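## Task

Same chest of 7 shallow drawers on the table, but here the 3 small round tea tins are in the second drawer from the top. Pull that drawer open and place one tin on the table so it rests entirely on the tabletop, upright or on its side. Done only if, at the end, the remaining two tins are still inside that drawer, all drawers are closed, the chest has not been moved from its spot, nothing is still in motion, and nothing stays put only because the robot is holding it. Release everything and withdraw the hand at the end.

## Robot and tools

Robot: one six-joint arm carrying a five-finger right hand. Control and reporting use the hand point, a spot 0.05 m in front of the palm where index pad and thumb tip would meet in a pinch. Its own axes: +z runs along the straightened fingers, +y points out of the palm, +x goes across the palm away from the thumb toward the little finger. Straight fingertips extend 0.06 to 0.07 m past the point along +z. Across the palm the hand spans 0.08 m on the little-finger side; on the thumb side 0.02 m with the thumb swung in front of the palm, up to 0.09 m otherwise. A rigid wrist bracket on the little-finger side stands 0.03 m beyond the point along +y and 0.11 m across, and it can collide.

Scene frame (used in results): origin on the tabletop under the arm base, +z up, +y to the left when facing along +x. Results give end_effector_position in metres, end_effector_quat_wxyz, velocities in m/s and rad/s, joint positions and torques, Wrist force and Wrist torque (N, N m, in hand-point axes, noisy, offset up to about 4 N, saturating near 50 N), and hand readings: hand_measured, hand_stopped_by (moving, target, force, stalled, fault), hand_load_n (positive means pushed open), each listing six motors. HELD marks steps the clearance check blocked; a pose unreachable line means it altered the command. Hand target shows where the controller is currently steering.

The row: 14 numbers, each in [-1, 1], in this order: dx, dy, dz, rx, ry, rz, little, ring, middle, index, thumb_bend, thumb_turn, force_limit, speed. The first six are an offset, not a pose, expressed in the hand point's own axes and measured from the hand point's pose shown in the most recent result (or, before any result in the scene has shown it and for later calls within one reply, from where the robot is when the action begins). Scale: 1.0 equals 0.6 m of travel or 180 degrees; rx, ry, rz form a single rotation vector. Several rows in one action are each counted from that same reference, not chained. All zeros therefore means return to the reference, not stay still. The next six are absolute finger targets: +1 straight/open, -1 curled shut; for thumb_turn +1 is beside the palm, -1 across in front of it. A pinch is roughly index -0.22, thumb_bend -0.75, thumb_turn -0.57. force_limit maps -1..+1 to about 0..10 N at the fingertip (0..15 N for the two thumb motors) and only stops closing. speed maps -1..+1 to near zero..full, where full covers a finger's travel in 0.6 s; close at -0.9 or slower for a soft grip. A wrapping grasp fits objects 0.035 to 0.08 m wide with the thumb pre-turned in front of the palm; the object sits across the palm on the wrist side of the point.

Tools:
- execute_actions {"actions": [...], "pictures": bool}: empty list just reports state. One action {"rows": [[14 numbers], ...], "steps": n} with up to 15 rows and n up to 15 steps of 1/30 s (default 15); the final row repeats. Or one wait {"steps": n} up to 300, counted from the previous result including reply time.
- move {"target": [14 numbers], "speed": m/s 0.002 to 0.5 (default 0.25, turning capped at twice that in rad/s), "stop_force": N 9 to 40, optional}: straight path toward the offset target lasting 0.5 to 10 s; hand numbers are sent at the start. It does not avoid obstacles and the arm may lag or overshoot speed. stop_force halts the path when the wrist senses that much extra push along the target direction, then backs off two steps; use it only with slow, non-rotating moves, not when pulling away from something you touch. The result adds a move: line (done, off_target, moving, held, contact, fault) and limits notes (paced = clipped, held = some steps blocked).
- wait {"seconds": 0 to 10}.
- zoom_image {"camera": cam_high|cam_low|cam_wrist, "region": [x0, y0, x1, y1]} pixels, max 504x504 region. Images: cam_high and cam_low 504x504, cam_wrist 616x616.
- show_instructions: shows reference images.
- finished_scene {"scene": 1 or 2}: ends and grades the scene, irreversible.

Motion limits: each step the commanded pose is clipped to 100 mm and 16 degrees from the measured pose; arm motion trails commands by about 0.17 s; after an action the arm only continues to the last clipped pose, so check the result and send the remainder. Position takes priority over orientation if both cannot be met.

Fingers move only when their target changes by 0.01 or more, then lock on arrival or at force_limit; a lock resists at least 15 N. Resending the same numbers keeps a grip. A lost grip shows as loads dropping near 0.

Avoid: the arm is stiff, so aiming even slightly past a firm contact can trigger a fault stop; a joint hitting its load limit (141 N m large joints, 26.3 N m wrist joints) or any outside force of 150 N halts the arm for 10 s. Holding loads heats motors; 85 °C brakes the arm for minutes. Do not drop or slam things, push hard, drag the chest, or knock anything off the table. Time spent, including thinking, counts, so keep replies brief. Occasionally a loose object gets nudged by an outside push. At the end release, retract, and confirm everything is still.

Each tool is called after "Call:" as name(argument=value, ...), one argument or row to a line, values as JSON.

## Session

Call:
execute_actions(
  actions=[],
)

Scene clock: 0.00 s of 6600.00 s.
end_effector_position=(+0.5029, +0.0067, +0.1829) hand_measured=(+1.000, +1.000, +1.000, +1.000, +1.000, +1.000) hand_load_n=(+0.0, +0.0, +0.0, +0.0, +0.0, +0.0) hand_stopped_by=(target, target, target, target, target, target) hand_force_limit=0.00 hand_speed=-0.80 end_effector_quat_wxyz=(+0.230, -0.167, +0.809, +0.514) end_effector_velocity=(-0.000, +0.000, -0.000) end_effector_angular_velocity=(+0.001, +0.001, +0.000)
Joint positions: [-0.756 -0.848  1.664  0.997  0.748 -3.058]
Joint velocities: [-0.     0.001  0.001 -0.    -0.    -0.   ]
Joint torques (N m, as the arm reports them, + toward a larger angle): no reading
Wrist force (N, on the end effector, along its own x y z axes, offset not removed): no reading
Wrist torque (N m, same axes, about the end effector's origin, offset not removed): no reading
Hand target: +0.503, +0.007, +0.183; +0.230, -0.167, +0.809, +0.514

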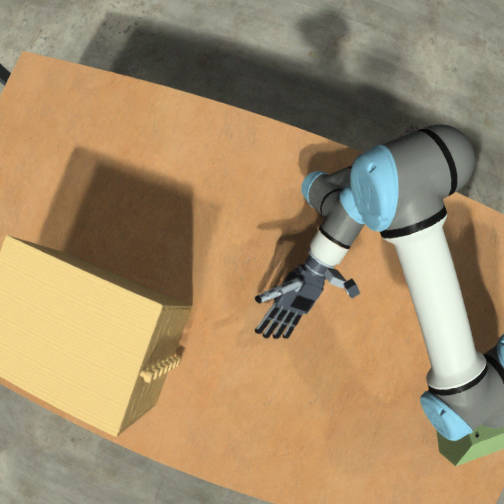

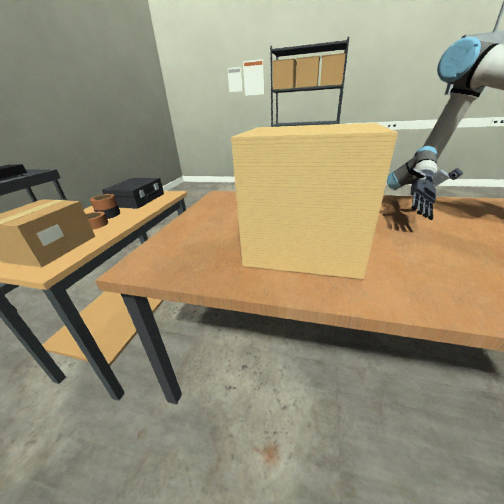

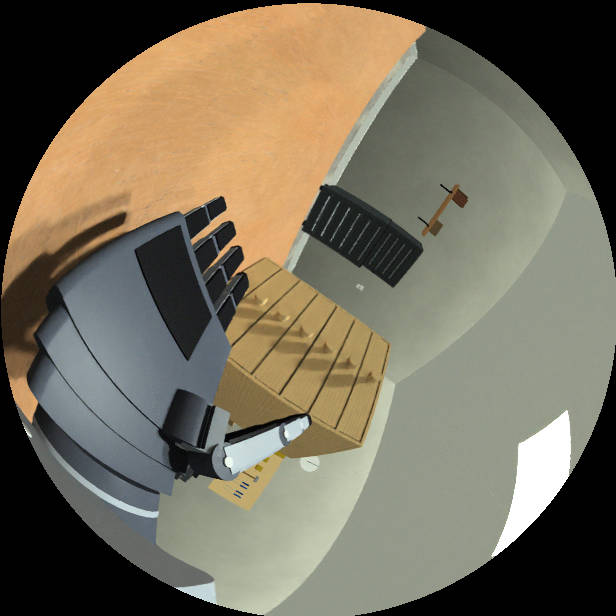

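Call:
wait(
  seconds=0.2,
)

Call:
move(
  target=[-0.184,0.11,0.15,-0.008,-0.278,0.571,-1,-1,-1,0.05,-0.05,-0.57,0,1],
  speed=0.3,
)

Scene clock: 5.93 s of 6600.00 s.
end_effector_position=(+0.5029, +0.0067, +0.1829) hand_measured=(+1.000, +1.000, +1.000, +1.000, +1.000, +1.000) hand_load_n=(+0.0, +0.0, +0.0, +0.0, +0.0, +0.0) hand_stopped_by=(target, target, target, target, target, target) hand_force_limit=0.00 hand_speed=-0.80 end_effector_quat_wxyz=(+0.230, -0.167, +0.809, +0.514) end_effector_velocity=(-0.000, +0.000, +0.000) end_effector_angular_velocity=(+0.000, +0.000, +0.000)
Joint positions: [-0.756 -0.848  1.664  0.997  0.748 -3.058]
Joint velocities: [ 0. -0.  0. -0.  0.  0.]
Joint torques (N m, as the arm reports them, + toward a larger angle): [ 13.73 -41.12  -0.08   2.75  -0.94  -0.06]
Wrist force (N, on the end effector, along its own x y z axes, offset not removed): [0.3 1.2 -0.4]
Wrist torque (N m, same axes, about the end effector's origin, offset not removed): [0.20 0.37 0.34]
Hand target: +0.503, +0.007, +0.183; +0.230, -0.167, +0.809, +0.514
Steps of this call (steps 1 to 90: nothing new was sent; then 2.93 s passed at rest). Readings (end_effector_position | what the end effector reports):
1: (+0.5029, +0.0067, +0.1829) | hand_measured=(+1.000, +1.000, +1.000, +1.000, +1.000, +1.000) hand_load_n=(+0.0, +0.0, +0.0, +0.0, +0.0, +0.0) hand_stopped_by=(target, target, target, target, target, target) hand_force_limit=0.00 hand_speed=-0.80
2: (+0.5029, +0.0067, +0.1829) | hand_measured=(+1.000, +1.000, +1.000, +1.000, +1.000, +1.000) hand_load_n=(+0.0, +0.0, +0.0, +0.0, +0.0, +0.0) hand_stopped_by=(target, target, target, target, target, target) hand_force_limit=0.00 hand_speed=-0.80
4: (+0.5029, +0.0067, +0.1829) | hand_measured=(+1.000, +1.000, +1.000, +1.000, +1.000, +1.000) hand_load_n=(+0.0, +0.0, +0.0, +0.0, +0.0, +0.0) hand_stopped_by=(target, target, target, target, target, target) hand_force_limit=0.00 hand_speed=-0.80
8: (+0.5029, +0.0067, +0.1829) | hand_measured=(+1.000, +1.000, +1.000, +1.000, +1.000, +1.000) hand_load_n=(+0.0, +0.0, +0.0, +0.0, +0.0, +0.0) hand_stopped_by=(target, target, target, target, target, target) hand_force_limit=0.00 hand_speed=-0.80
90: the state above

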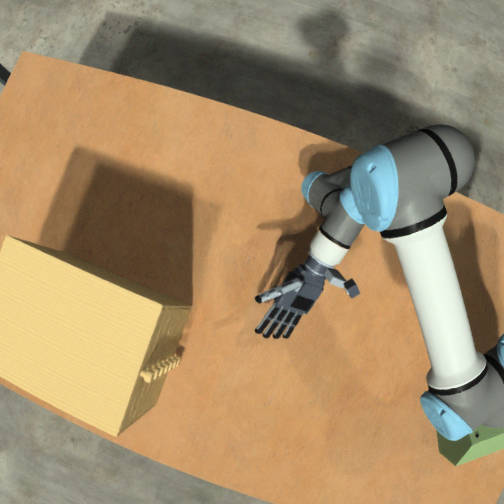

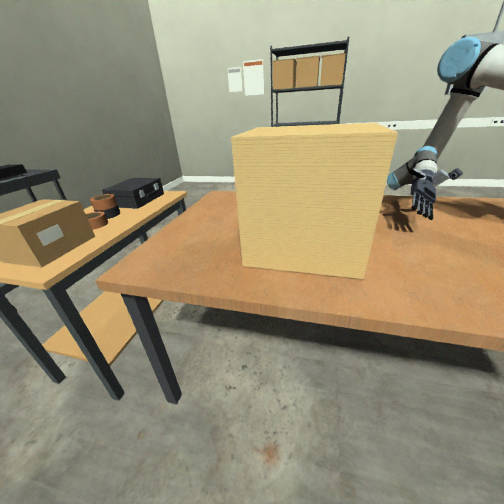

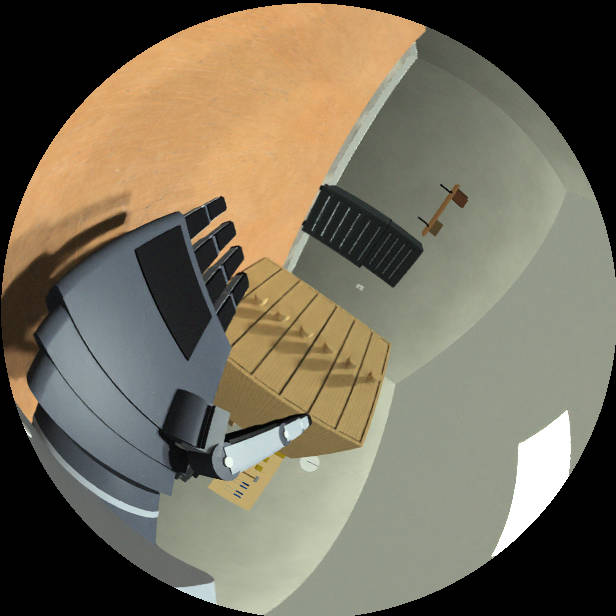

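Scene clock: 9.87 s of 6600.00 s.
end_effector_position=(+0.5800, +0.1196, +0.2598) hand_measured=(-1.000, -1.000, -1.000, +0.050, -0.050, -0.570) hand_load_n=(+0.0, +0.0, +0.0, +0.0, +0.0, +0.0) hand_stopped_by=(target, target, target, target, target, target) hand_force_limit=0.00 hand_speed=1.00 end_effector_quat_wxyz=(+0.032, +0.707, +0.475, +0.523) end_effector_velocity=(-0.000, +0.001, -0.000) end_effector_angular_velocity=(+0.001, +0.012, -0.009)
Joint positions: [-0.032 -1.339  2.247 -0.529  1.315  0.201]
Joint velocities: [ 0.013  0.003 -0.006  0.006  0.022  0.015]
Joint torques (N m, as the arm reports them, + toward a larger angle): [ 27.25 -12.83 -22.22   2.25   1.8    1.61]
Wrist force (N, on the end effector, along its own x y z axes, offset not removed): [1.8 2.4 0.6]
Wrist torque (N m, same axes, about the end effector's origin, offset not removed): [0.36 0.11 0.53]
Hand target: +0.580, +0.120, +0.260; +0.032, +0.708, +0.475, +0.522
Off the commanded pose: 0.000 m, 0 deg.
move: done

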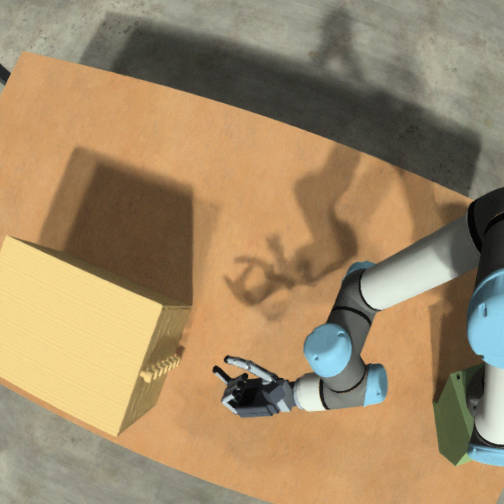

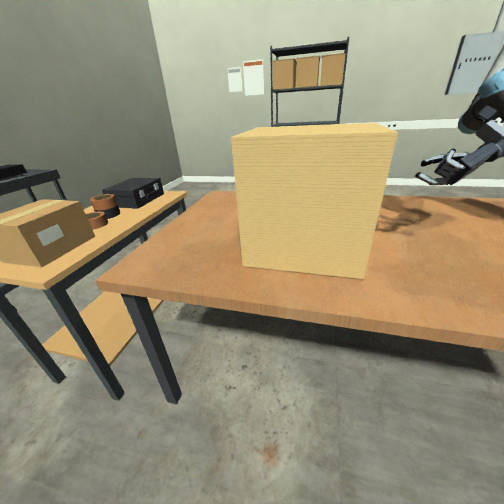

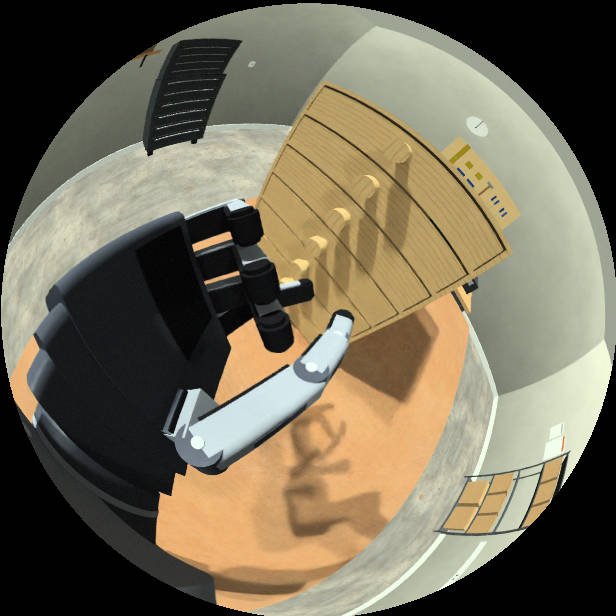

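Call:
execute_actions(
  actions=[],
)

Scene clock: 15.77 s of 6600.00 s.
end_effector_position=(+0.5801, +0.1197, +0.2597) hand_measured=(-1.000, -1.000, -1.000, +0.050, -0.050, -0.570) hand_load_n=(+0.0, +0.0, +0.0, +0.0, +0.0, +0.0) hand_stopped_by=(target, target, target, target, target, target) hand_force_limit=0.00 hand_speed=1.00 end_effector_quat_wxyz=(+0.032, +0.708, +0.475, +0.522) end_effector_velocity=(+0.001, -0.000, +0.000) end_effector_angular_velocity=(+0.000, -0.001, -0.000)
Joint positions: [-0.03  -1.339  2.246 -0.528  1.317  0.203]
Joint velocities: [ 0.     0.    -0.002  0.001  0.     0.   ]
Joint torques (N m, as the arm reports them, + toward a larger angle): [ 27.71 -14.29 -20.2    2.22   1.72   1.65]
Wrist force (N, on the end effector, along its own x y z axes, offset not removed): [2.1 1.1 1.2]
Wrist torque (N m, same axes, about the end effector's origin, offset not removed): [0.11 0.00 0.54]
Hand target: +0.580, +0.120, +0.260; +0.032, +0.708, +0.475, +0.522
Off the commanded pose: 0.000 m, 0 deg.
Steps of this call (steps 1 to 90: nothing new was sent; then 2.90 s passed at rest). Readings (end_effector_position | what the end effector reports):
1: (+0.5800, +0.1196, +0.2598) | hand_measured=(-1.000, -1.000, -1.000, +0.050, -0.050, -0.570) hand_load_n=(+0.0, +0.0, +0.0, +0.0, +0.0, +0.0) hand_stopped_by=(target, target, target, target, target, target) hand_force_limit=0.00 hand_speed=1.00
2: (+0.5800, +0.1197, +0.2597) | hand_measured=(-1.000, -1.000, -1.000, +0.050, -0.050, -0.570) hand_load_n=(+0.0, +0.0, +0.0, +0.0, +0.0, +0.0) hand_stopped_by=(target, target, target, target, target, target) hand_force_limit=0.00 hand_speed=1.00
4: (+0.5801, +0.1197, +0.2597) | hand_measured=(-1.000, -1.000, -1.000, +0.050, -0.050, -0.570) hand_load_n=(+0.0, +0.0, +0.0, +0.0, +0.0, +0.0) hand_stopped_by=(target, target, target, target, target, target) hand_force_limit=0.00 hand_speed=1.00
8: (+0.5801, +0.1197, +0.2597) | hand_measured=(-1.000, -1.000, -1.000, +0.050, -0.050, -0.570) hand_load_n=(+0.0, +0.0, +0.0, +0.0, +0.0, +0.0) hand_stopped_by=(target, target, target, target, target, target) hand_force_limit=0.00 hand_speed=1.00
90: the state above

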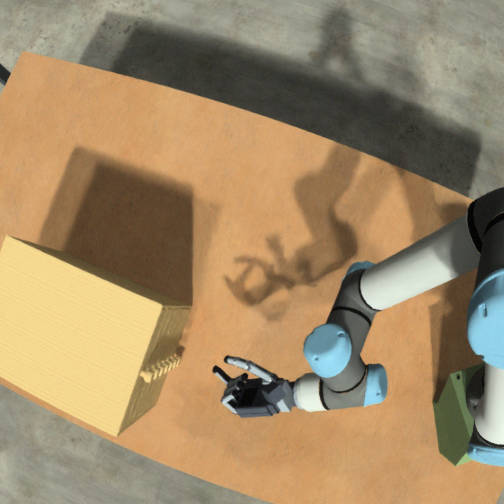

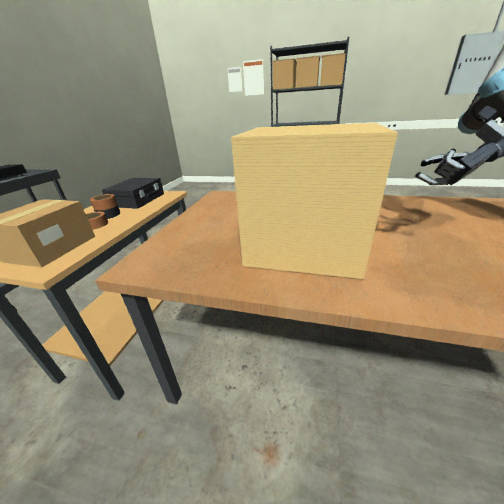

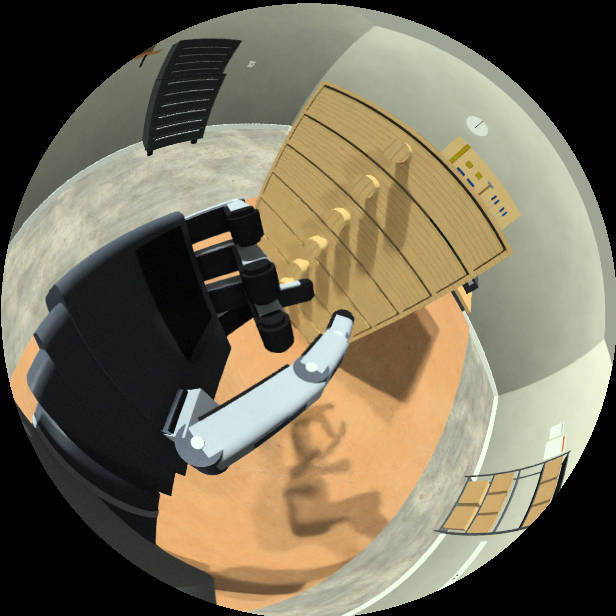

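Call:
move(
  target=[0,0.0,0.0,0,0,0,-1,-1,-1,0.05,-0.05,-0.57,0,1],
  speed=0.1,
)

Call:
move(
  target=[0.0766,-0.0,0.0689,0,0,0,-1,-1,-1,0.05,-0.05,-0.57,0,1],
  speed=0.1,
)

Scene clock: 20.47 s of 6600.00 s.
end_effector_position=(+0.5801, +0.1197, +0.2597) hand_measured=(-1.000, -1.000, -1.000, +0.050, -0.050, -0.570) hand_load_n=(+0.0, +0.0, +0.0, +0.0, +0.0, +0.0) hand_stopped_by=(target, target, target, target, target, target) hand_force_limit=0.00 hand_speed=1.00 end_effector_quat_wxyz=(+0.032, +0.708, +0.475, +0.522) end_effector_velocity=(-0.000, +0.001, +0.000) end_effector_angular_velocity=(+0.001, -0.000, +0.001)
Joint positions: [-0.03  -1.339  2.246 -0.528  1.317  0.203]
Joint velocities: [ 0.001 -0.     0.    -0.    -0.     0.   ]
Joint torques (N m, as the arm reports them, + toward a larger angle): [ 28.01 -14.6  -20.41   2.16   1.59   1.63]
Wrist force (N, on the end effector, along its own x y z axes, offset not removed): [4.1 0.1 -0.5]
Wrist torque (N m, same axes, about the end effector's origin, offset not removed): [-0.02 -0.22 0.47]
Hand target: +0.580, +0.120, +0.260; +0.032, +0.708, +0.475, +0.522
Off the commanded pose: 0.000 m, 0 deg.
After step 90, 1.00 s passed at rest.
move: done

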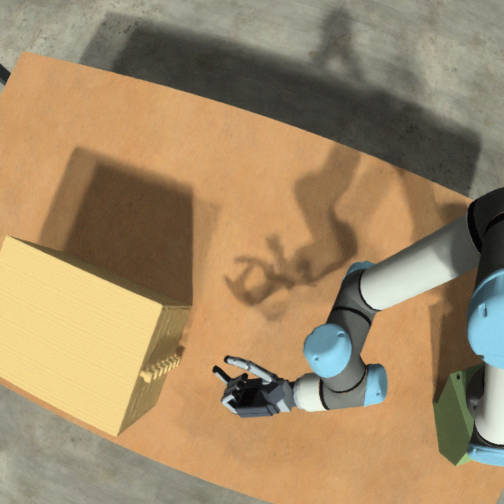

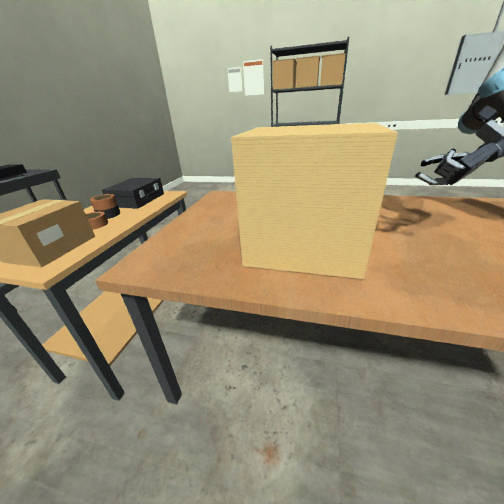

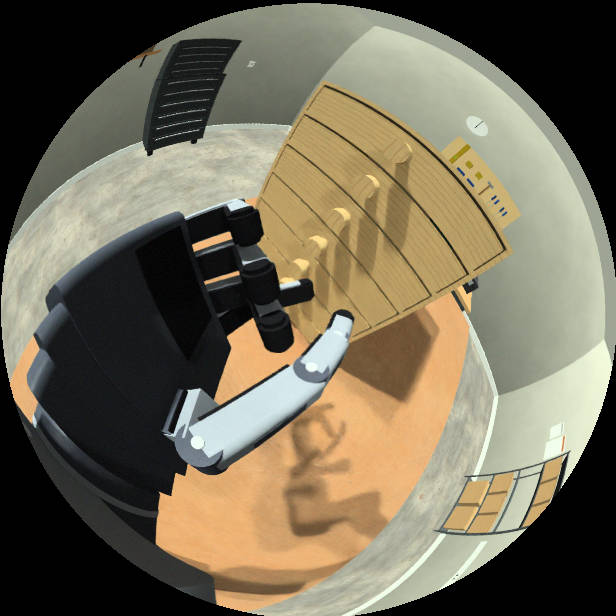

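Scene clock: 21.57 s of 6600.00 s.
end_effector_position=(+0.6119, +0.1705, +0.2736) hand_measured=(-1.000, -1.000, -1.000, +0.050, -0.050, -0.570) hand_load_n=(+0.0, +0.0, +0.0, +0.0, +0.0, +0.0) hand_stopped_by=(target, target, target, target, target, target) hand_force_limit=0.00 hand_speed=1.00 end_effector_quat_wxyz=(+0.032, +0.708, +0.475, +0.522) end_effector_velocity=(+0.002, +0.002, +0.000) end_effector_angular_velocity=(-0.000, +0.001, -0.001)
Joint positions: [ 0.125 -1.238  2.103 -0.496  1.462  0.26 ]
Joint velocities: [ 0.006  0.005 -0.007  0.002  0.007  0.003]
Joint torques (N m, as the arm reports them, + toward a larger angle): [ 31.35 -15.83 -23.51   2.11   2.07   1.71]
Wrist force (N, on the end effector, along its own x y z axes, offset not removed): [0.6 1.8 -0.6]
Wrist torque (N m, same axes, about the end effector's origin, offset not removed): [0.31 0.26 0.28]
Hand target: +0.612, +0.171, +0.274; +0.032, +0.708, +0.475, +0.522
Off the commanded pose: 0.000 m, 0 deg.
move: done

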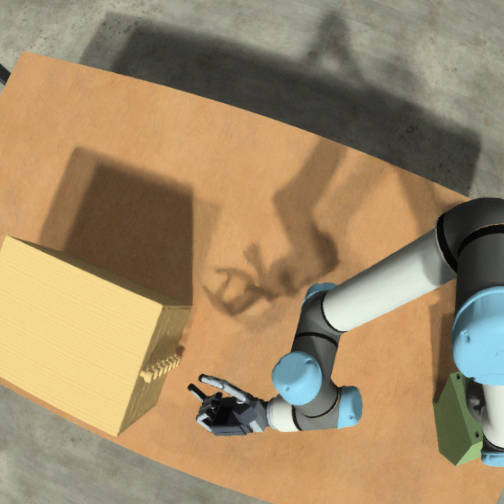

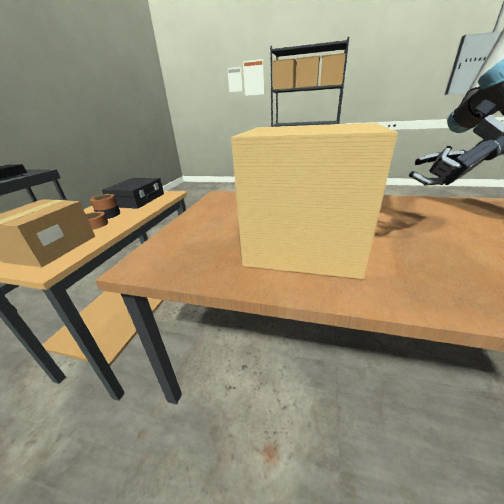

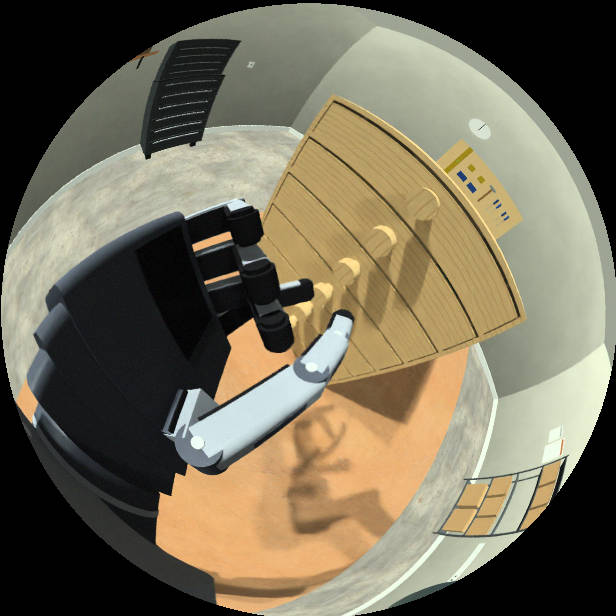

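Call:
zoom_image(
  camera="cam_wrist",
  region=[260,170,460,370],
)

Region (260, 170, 460, 370) of cam_wrist's 616x616 image, scaled by 2.520, with more detail than that image has.

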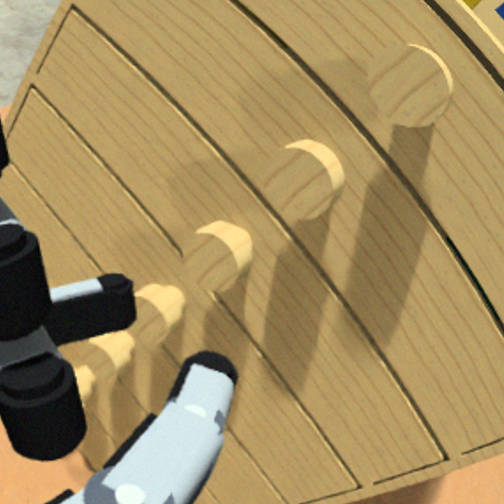

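Call:
move(
  target=[0.0128,0.0285,0.0456,0,0,0,-1,-1,-1,0.05,-0.05,-0.57,0,1],
  speed=0.05,
  stop_force=10,
)

Call:
zoom_image(
  camera="cam_wrist",
  region=[260,170,460,370],
)

Scene clock: 26.50 s of 6600.00 s.
end_effector_position=(+0.6436, +0.1788, +0.2759) hand_measured=(-1.000, -1.000, -1.000, +0.050, -0.050, -0.570) hand_load_n=(+0.0, +0.0, +0.0, +0.0, +0.0, +0.0) hand_stopped_by=(target, target, target, target, target, target) hand_force_limit=0.00 hand_speed=1.00 end_effector_quat_wxyz=(+0.032, +0.708, +0.475, +0.522) end_effector_velocity=(+0.002, +0.000, -0.001) end_effector_angular_velocity=(-0.000, +0.002, -0.000)
Joint positions: [ 0.14  -1.193  2.005 -0.443  1.476  0.266]
Joint velocities: [-0.     0.004 -0.008  0.005  0.001  0.   ]
Joint torques (N m, as the arm reports them, + toward a larger angle): [ 33.15 -18.39 -23.58   2.24   1.66   1.61]
Wrist force (N, on the end effector, along its own x y z axes, offset not removed): [0.8 1.6 1.4]
Wrist torque (N m, same axes, about the end effector's origin, offset not removed): [0.20 0.13 0.55]
Hand target: +0.644, +0.179, +0.276; +0.032, +0.708, +0.475, +0.522
Off the commanded pose: 0.000 m, 0 deg.
After step 90, 0.87 s passed at rest.
move: done

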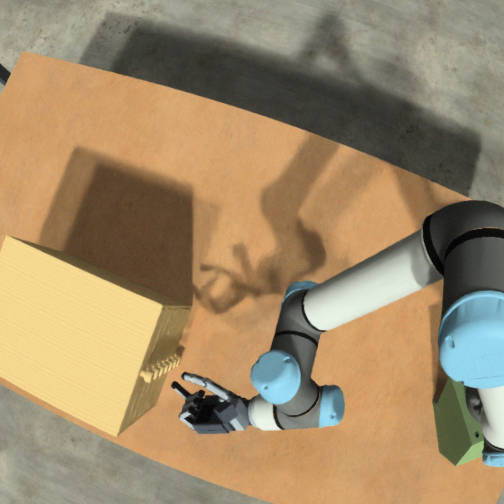

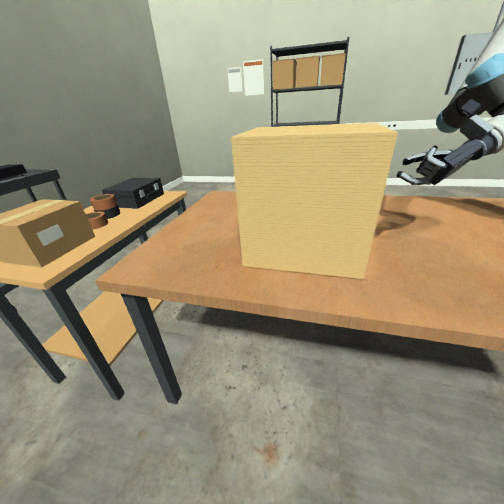

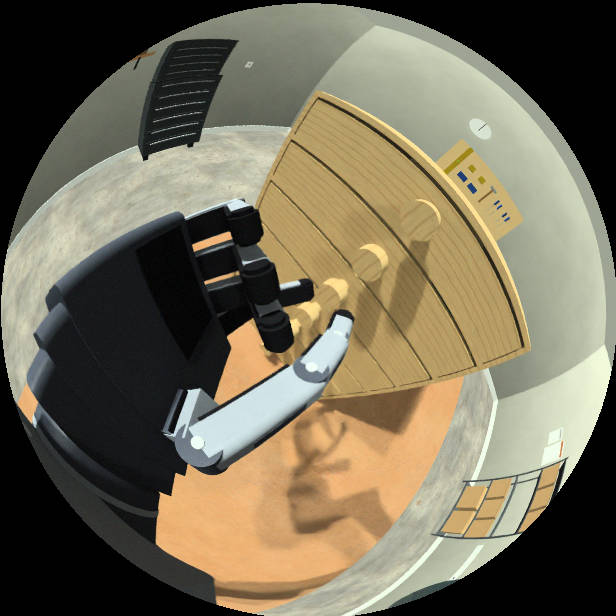

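Region (260, 170, 460, 370) of cam_wrist's 616x616 image, scaled by 2.520, with more detail than that image has.

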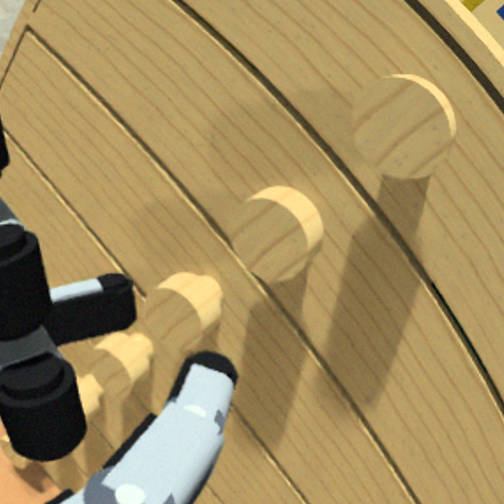

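Call:
move(
  target=[0.0236,0.0288,-0.0022,0,0,0,-1,-1,-1,0.05,-0.05,-0.57,0,1],
  speed=0.05,
  stop_force=10,
)

Call:
zoom_image(
  camera="cam_wrist",
  region=[260,170,460,370],
)

Scene clock: 32.57 s of 6600.00 s.
end_effector_position=(+0.6535, +0.1787, +0.2957) hand_measured=(-1.000, -1.000, -1.000, +0.050, -0.050, -0.570) hand_load_n=(+0.0, +0.0, +0.0, +0.0, +0.0, +0.0) hand_stopped_by=(target, target, target, target, target, target) hand_force_limit=0.00 hand_speed=1.00 end_effector_quat_wxyz=(+0.032, +0.708, +0.475, +0.522) end_effector_velocity=(+0.001, +0.000, +0.002) end_effector_angular_velocity=(-0.000, +0.000, -0.000)
Joint positions: [ 0.163 -1.214  1.966 -0.385  1.497  0.274]
Joint velocities: [ 0.002 -0.002 -0.004  0.006  0.002  0.001]
Joint torques (N m, as the arm reports them, + toward a larger angle): [ 32.78 -38.81 -25.02   1.7    1.98   1.41]
Wrist force (N, on the end effector, along its own x y z axes, offset not removed): [0.6 1.6 -1.2]
Wrist torque (N m, same axes, about the end effector's origin, offset not removed): [0.42 0.28 0.40]
Hand target: +0.654, +0.179, +0.296; +0.032, +0.708, +0.475, +0.522
Off the commanded pose: 0.000 m, 0 deg.
After step 90, 2.20 s passed at rest.
move: done

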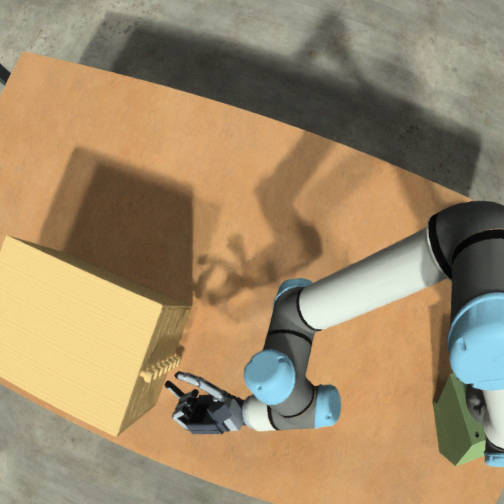

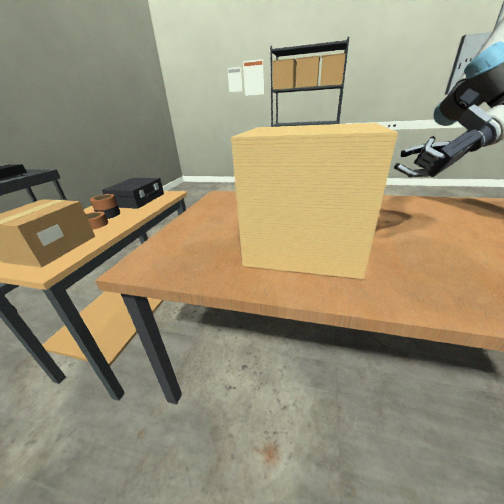

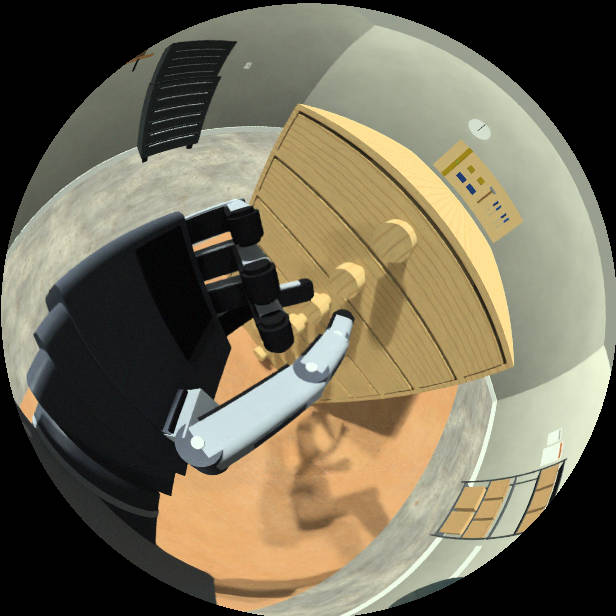

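Region (260, 170, 460, 370) of cam_wrist's 616x616 image, scaled by 2.520, with more detail than that image has.

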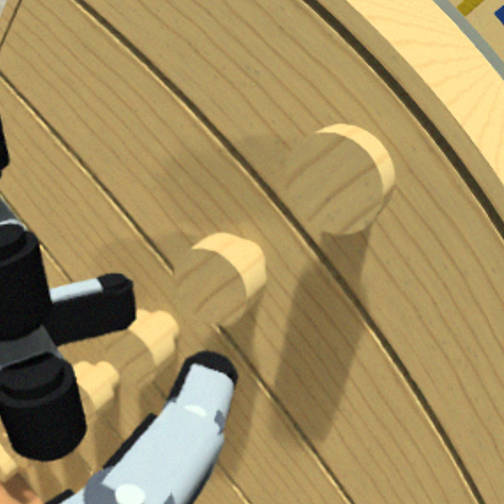

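Call:
move(
  target=[-0.0094,0.0051,0.0282,0,0,0,-1,-1,-1,0.05,-0.05,-0.57,0,1],
  speed=0.02,
  stop_force=10,
)

Call:
zoom_image(
  camera="cam_wrist",
  region=[260,170,460,370],
)

Scene clock: 37.13 s of 6600.00 s.
end_effector_position=(+0.6683, +0.1807, +0.2859) hand_measured=(-1.000, -1.000, -1.000, +0.050, -0.050, -0.570) hand_load_n=(+0.0, +0.0, +0.0, +0.0, +0.0, +0.0) hand_stopped_by=(target, target, target, target, target, target) hand_force_limit=0.00 hand_speed=1.00 end_effector_quat_wxyz=(+0.032, +0.708, +0.475, +0.522) end_effector_velocity=(+0.003, -0.000, -0.001) end_effector_angular_velocity=(-0.000, -0.001, -0.001)
Joint positions: [ 0.151 -1.178  1.927 -0.382  1.486  0.27 ]
Joint velocities: [-0.002  0.005 -0.006  0.    -0.002 -0.001]
Joint torques (N m, as the arm reports them, + toward a larger angle): [  6.53 -19.36 -24.99   1.99  -3.59  -1.65]
Wrist force (N, on the end effector, along its own x y z axes, offset not removed): [1.5 0.8 1.9]
Wrist torque (N m, same axes, about the end effector's origin, offset not removed): [-0.04 0.05 0.25]
Hand target: +0.668, +0.181, +0.286; +0.032, +0.708, +0.475, +0.522
Off the commanded pose: 0.000 m, 0 deg.
After step 90, 0.37 s passed at rest.
move: done

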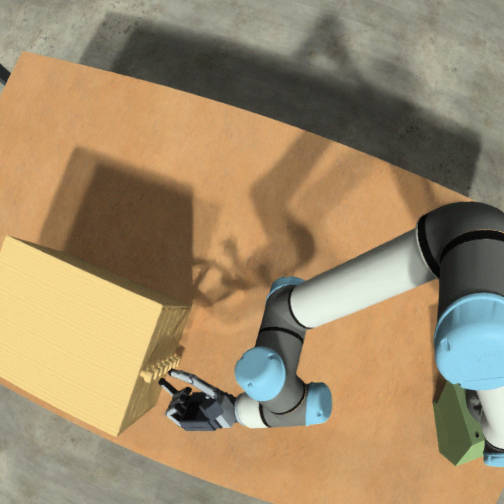

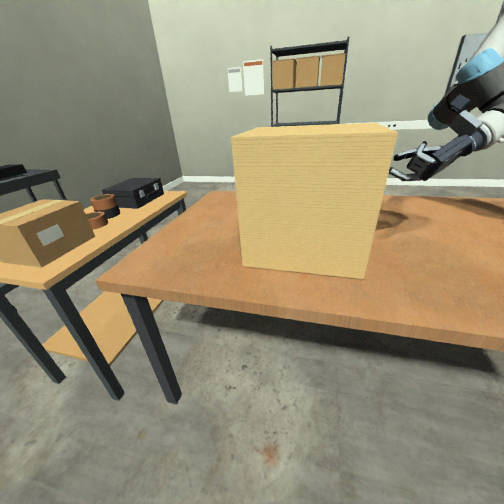

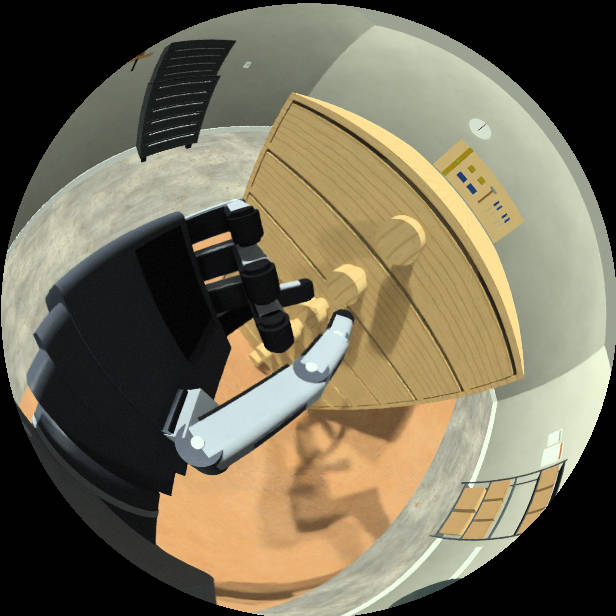

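Region (260, 170, 460, 370) of cam_wrist's 616x616 image, scaled by 2.520, with more detail than that image has.

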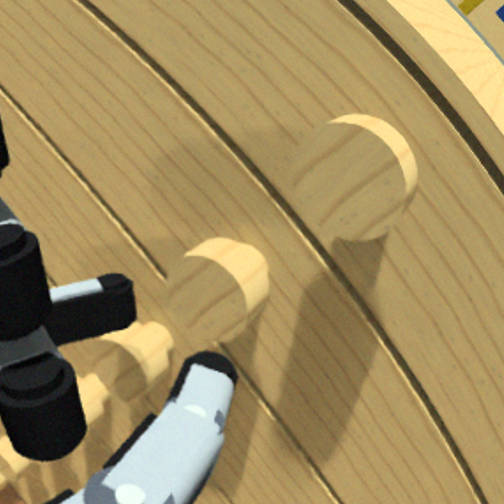

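Call:
move(
  target=[-0.0015,0.0092,0.0143,0,0,0,-1,-1,-1,0.05,-0.05,-0.57,0,1],
  speed=0.008,
  stop_force=9,
)

Call:
zoom_image(
  camera="cam_wrist",
  region=[260,170,460,370],
)

Scene clock: 41.43 s of 6600.00 s.
end_effector_position=(+0.6782, +0.1809, +0.2844) hand_measured=(-1.000, -1.000, -1.000, +0.050, -0.050, -0.570) hand_load_n=(+0.0, +0.0, +0.0, +0.0, +0.0, +0.0) hand_stopped_by=(target, target, target, target, target, target) hand_force_limit=0.00 hand_speed=1.00 end_effector_quat_wxyz=(+0.032, +0.708, +0.475, +0.522) end_effector_velocity=(+0.002, +0.001, +0.000) end_effector_angular_velocity=(+0.000, -0.001, +0.001)
Joint positions: [ 0.147 -1.163  1.899 -0.368  1.482  0.268]
Joint velocities: [ 0.     0.003 -0.006  0.003 -0.    -0.   ]
Joint torques (N m, as the arm reports them, + toward a larger angle): [  6.71 -20.4  -26.26   1.98  -3.71  -1.61]
Wrist force (N, on the end effector, along its own x y z axes, offset not removed): [-1.1 1.5 0.0]
Wrist torque (N m, same axes, about the end effector's origin, offset not removed): [0.22 0.46 0.37]
Hand target: +0.678, +0.181, +0.284; +0.032, +0.708, +0.475, +0.522
Off the commanded pose: 0.000 m, 0 deg.
move: done

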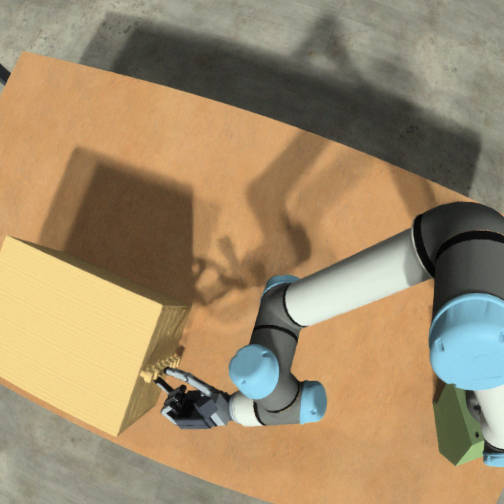

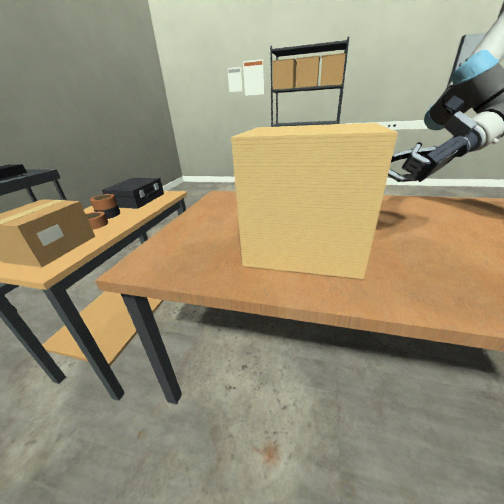

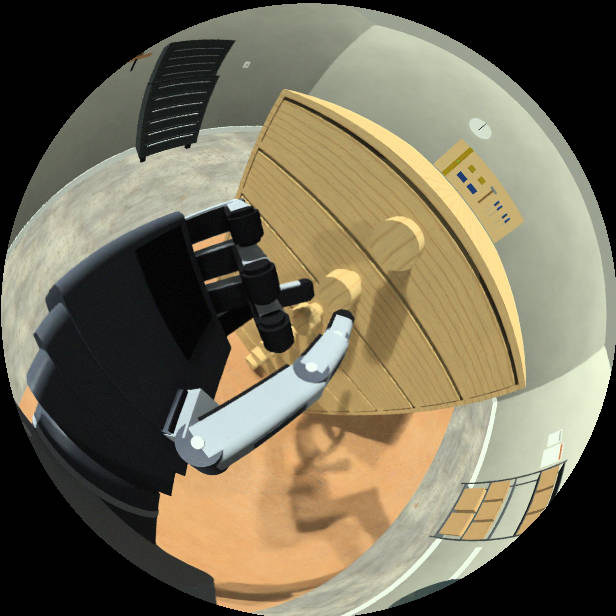

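Region (260, 170, 460, 370) of cam_wrist's 616x616 image, scaled by 2.520, with more detail than that image has.

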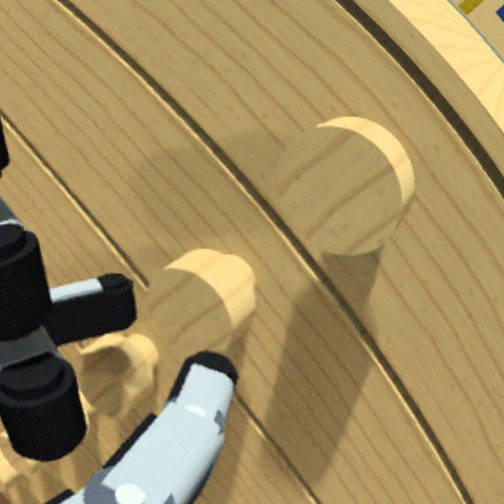

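Call:
move(
  target=[0,0.0077,0.0092,0,0,0,-1,-1,-1,0.05,-0.05,-0.57,0,1],
  speed=0.005,
  stop_force=9,
)

Call:
zoom_image(
  camera="cam_wrist",
  region=[260,170,460,370],
)

Call:
zoom_image(
  camera="cam_high",
  region=[110,320,230,440],
)

Scene clock: 45.37 s of 6600.00 s.
end_effector_position=(+0.6853, +0.1808, +0.2844) hand_measured=(-1.000, -1.000, -1.000, +0.050, -0.050, -0.570) hand_load_n=(+0.0, +0.0, +0.0, +0.0, +0.0, +0.0) hand_stopped_by=(target, target, target, target, target, target) hand_force_limit=0.00 hand_speed=1.00 end_effector_quat_wxyz=(+0.032, +0.708, +0.475, +0.522) end_effector_velocity=(+0.001, +0.000, -0.000) end_effector_angular_velocity=(+0.000, +0.000, +0.001)
Joint positions: [ 0.145 -1.155  1.878 -0.356  1.481  0.268]
Joint velocities: [ 0.     0.001 -0.002  0.002 -0.    -0.   ]
Joint torques (N m, as the arm reports them, + toward a larger angle): [  7.63 -20.17 -26.61   2.04  -3.61  -1.65]
Wrist force (N, on the end effector, along its own x y z axes, offset not removed): [0.2 0.8 -0.1]
Wrist torque (N m, same axes, about the end effector's origin, offset not removed): [0.15 0.38 0.27]
Hand target: +0.685, +0.181, +0.284; +0.032, +0.708, +0.475, +0.522
Off the commanded pose: 0.000 m, 0 deg.
move: done

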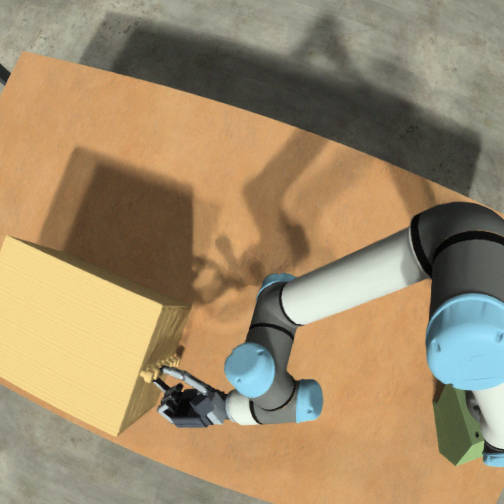

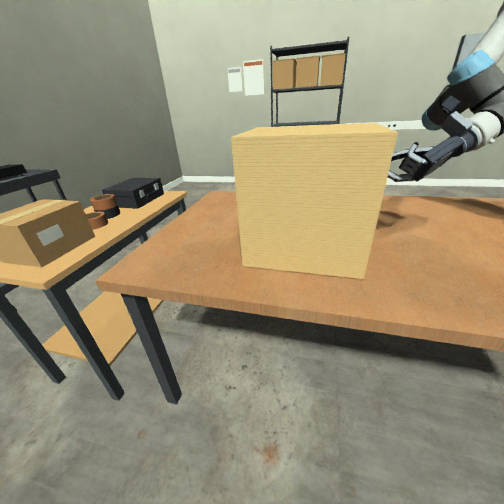

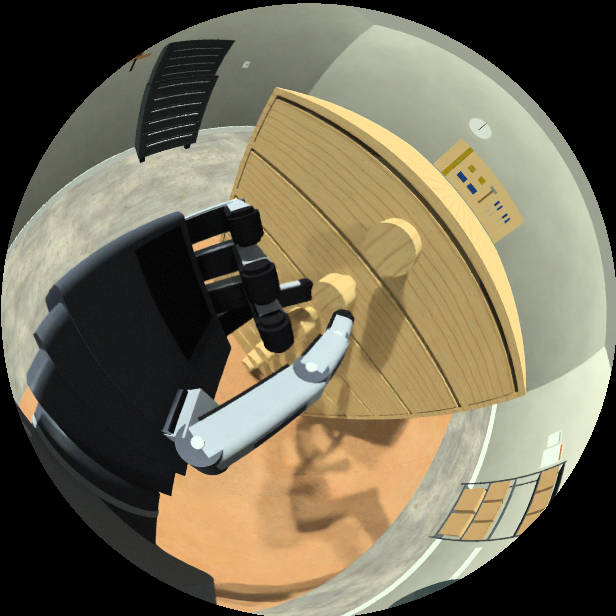

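Region (260, 170, 460, 370) of cam_wrist's 616x616 image, scaled by 2.520, with more detail than that image has.

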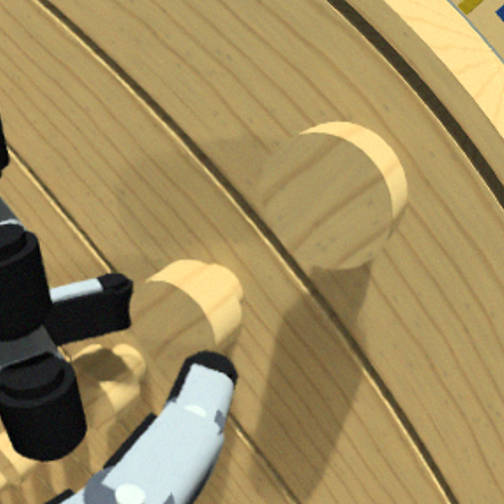

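Region (110, 320, 230, 440) of cam_high's 504x504 image, scaled by 4.200, with more detail than that image has.

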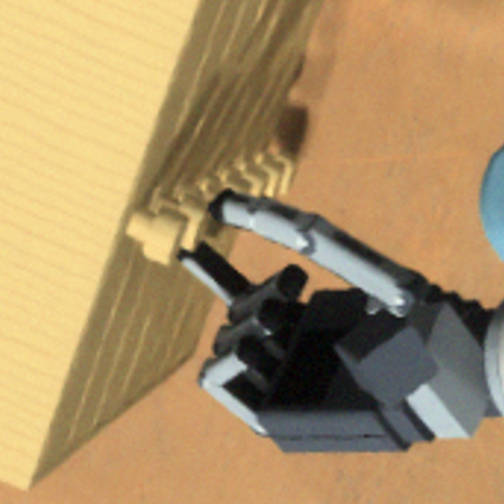

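Call:
zoom_image(
  camera="cam_wrist",
  region=[290,260,370,340],
)

Call:
zoom_image(
  camera="cam_low",
  region=[360,120,450,210],
)

Region (290, 260, 370, 340) of cam_wrist's 616x616 image, scaled by 6.300, with more detail than that image has.

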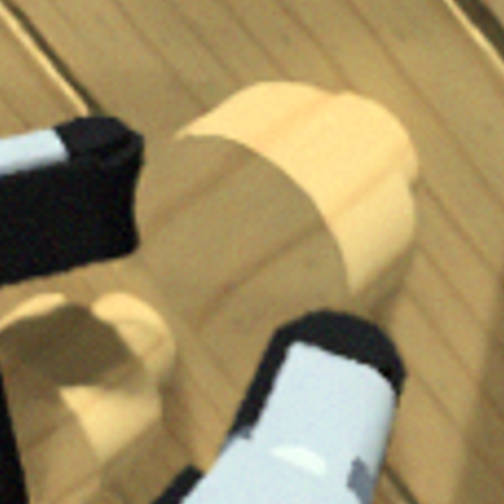

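Region (360, 120, 450, 210) of cam_low's 504x504 image, scaled by 5.600, with more detail than that image has.

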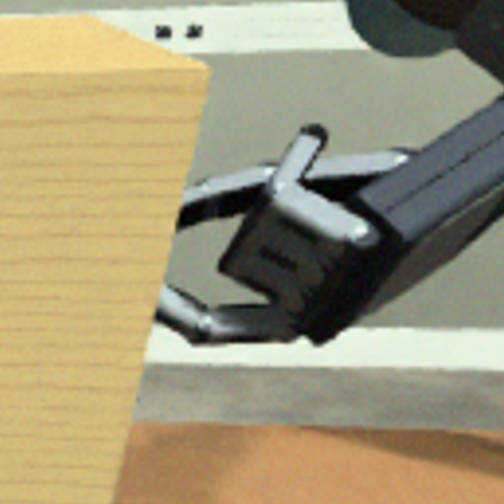

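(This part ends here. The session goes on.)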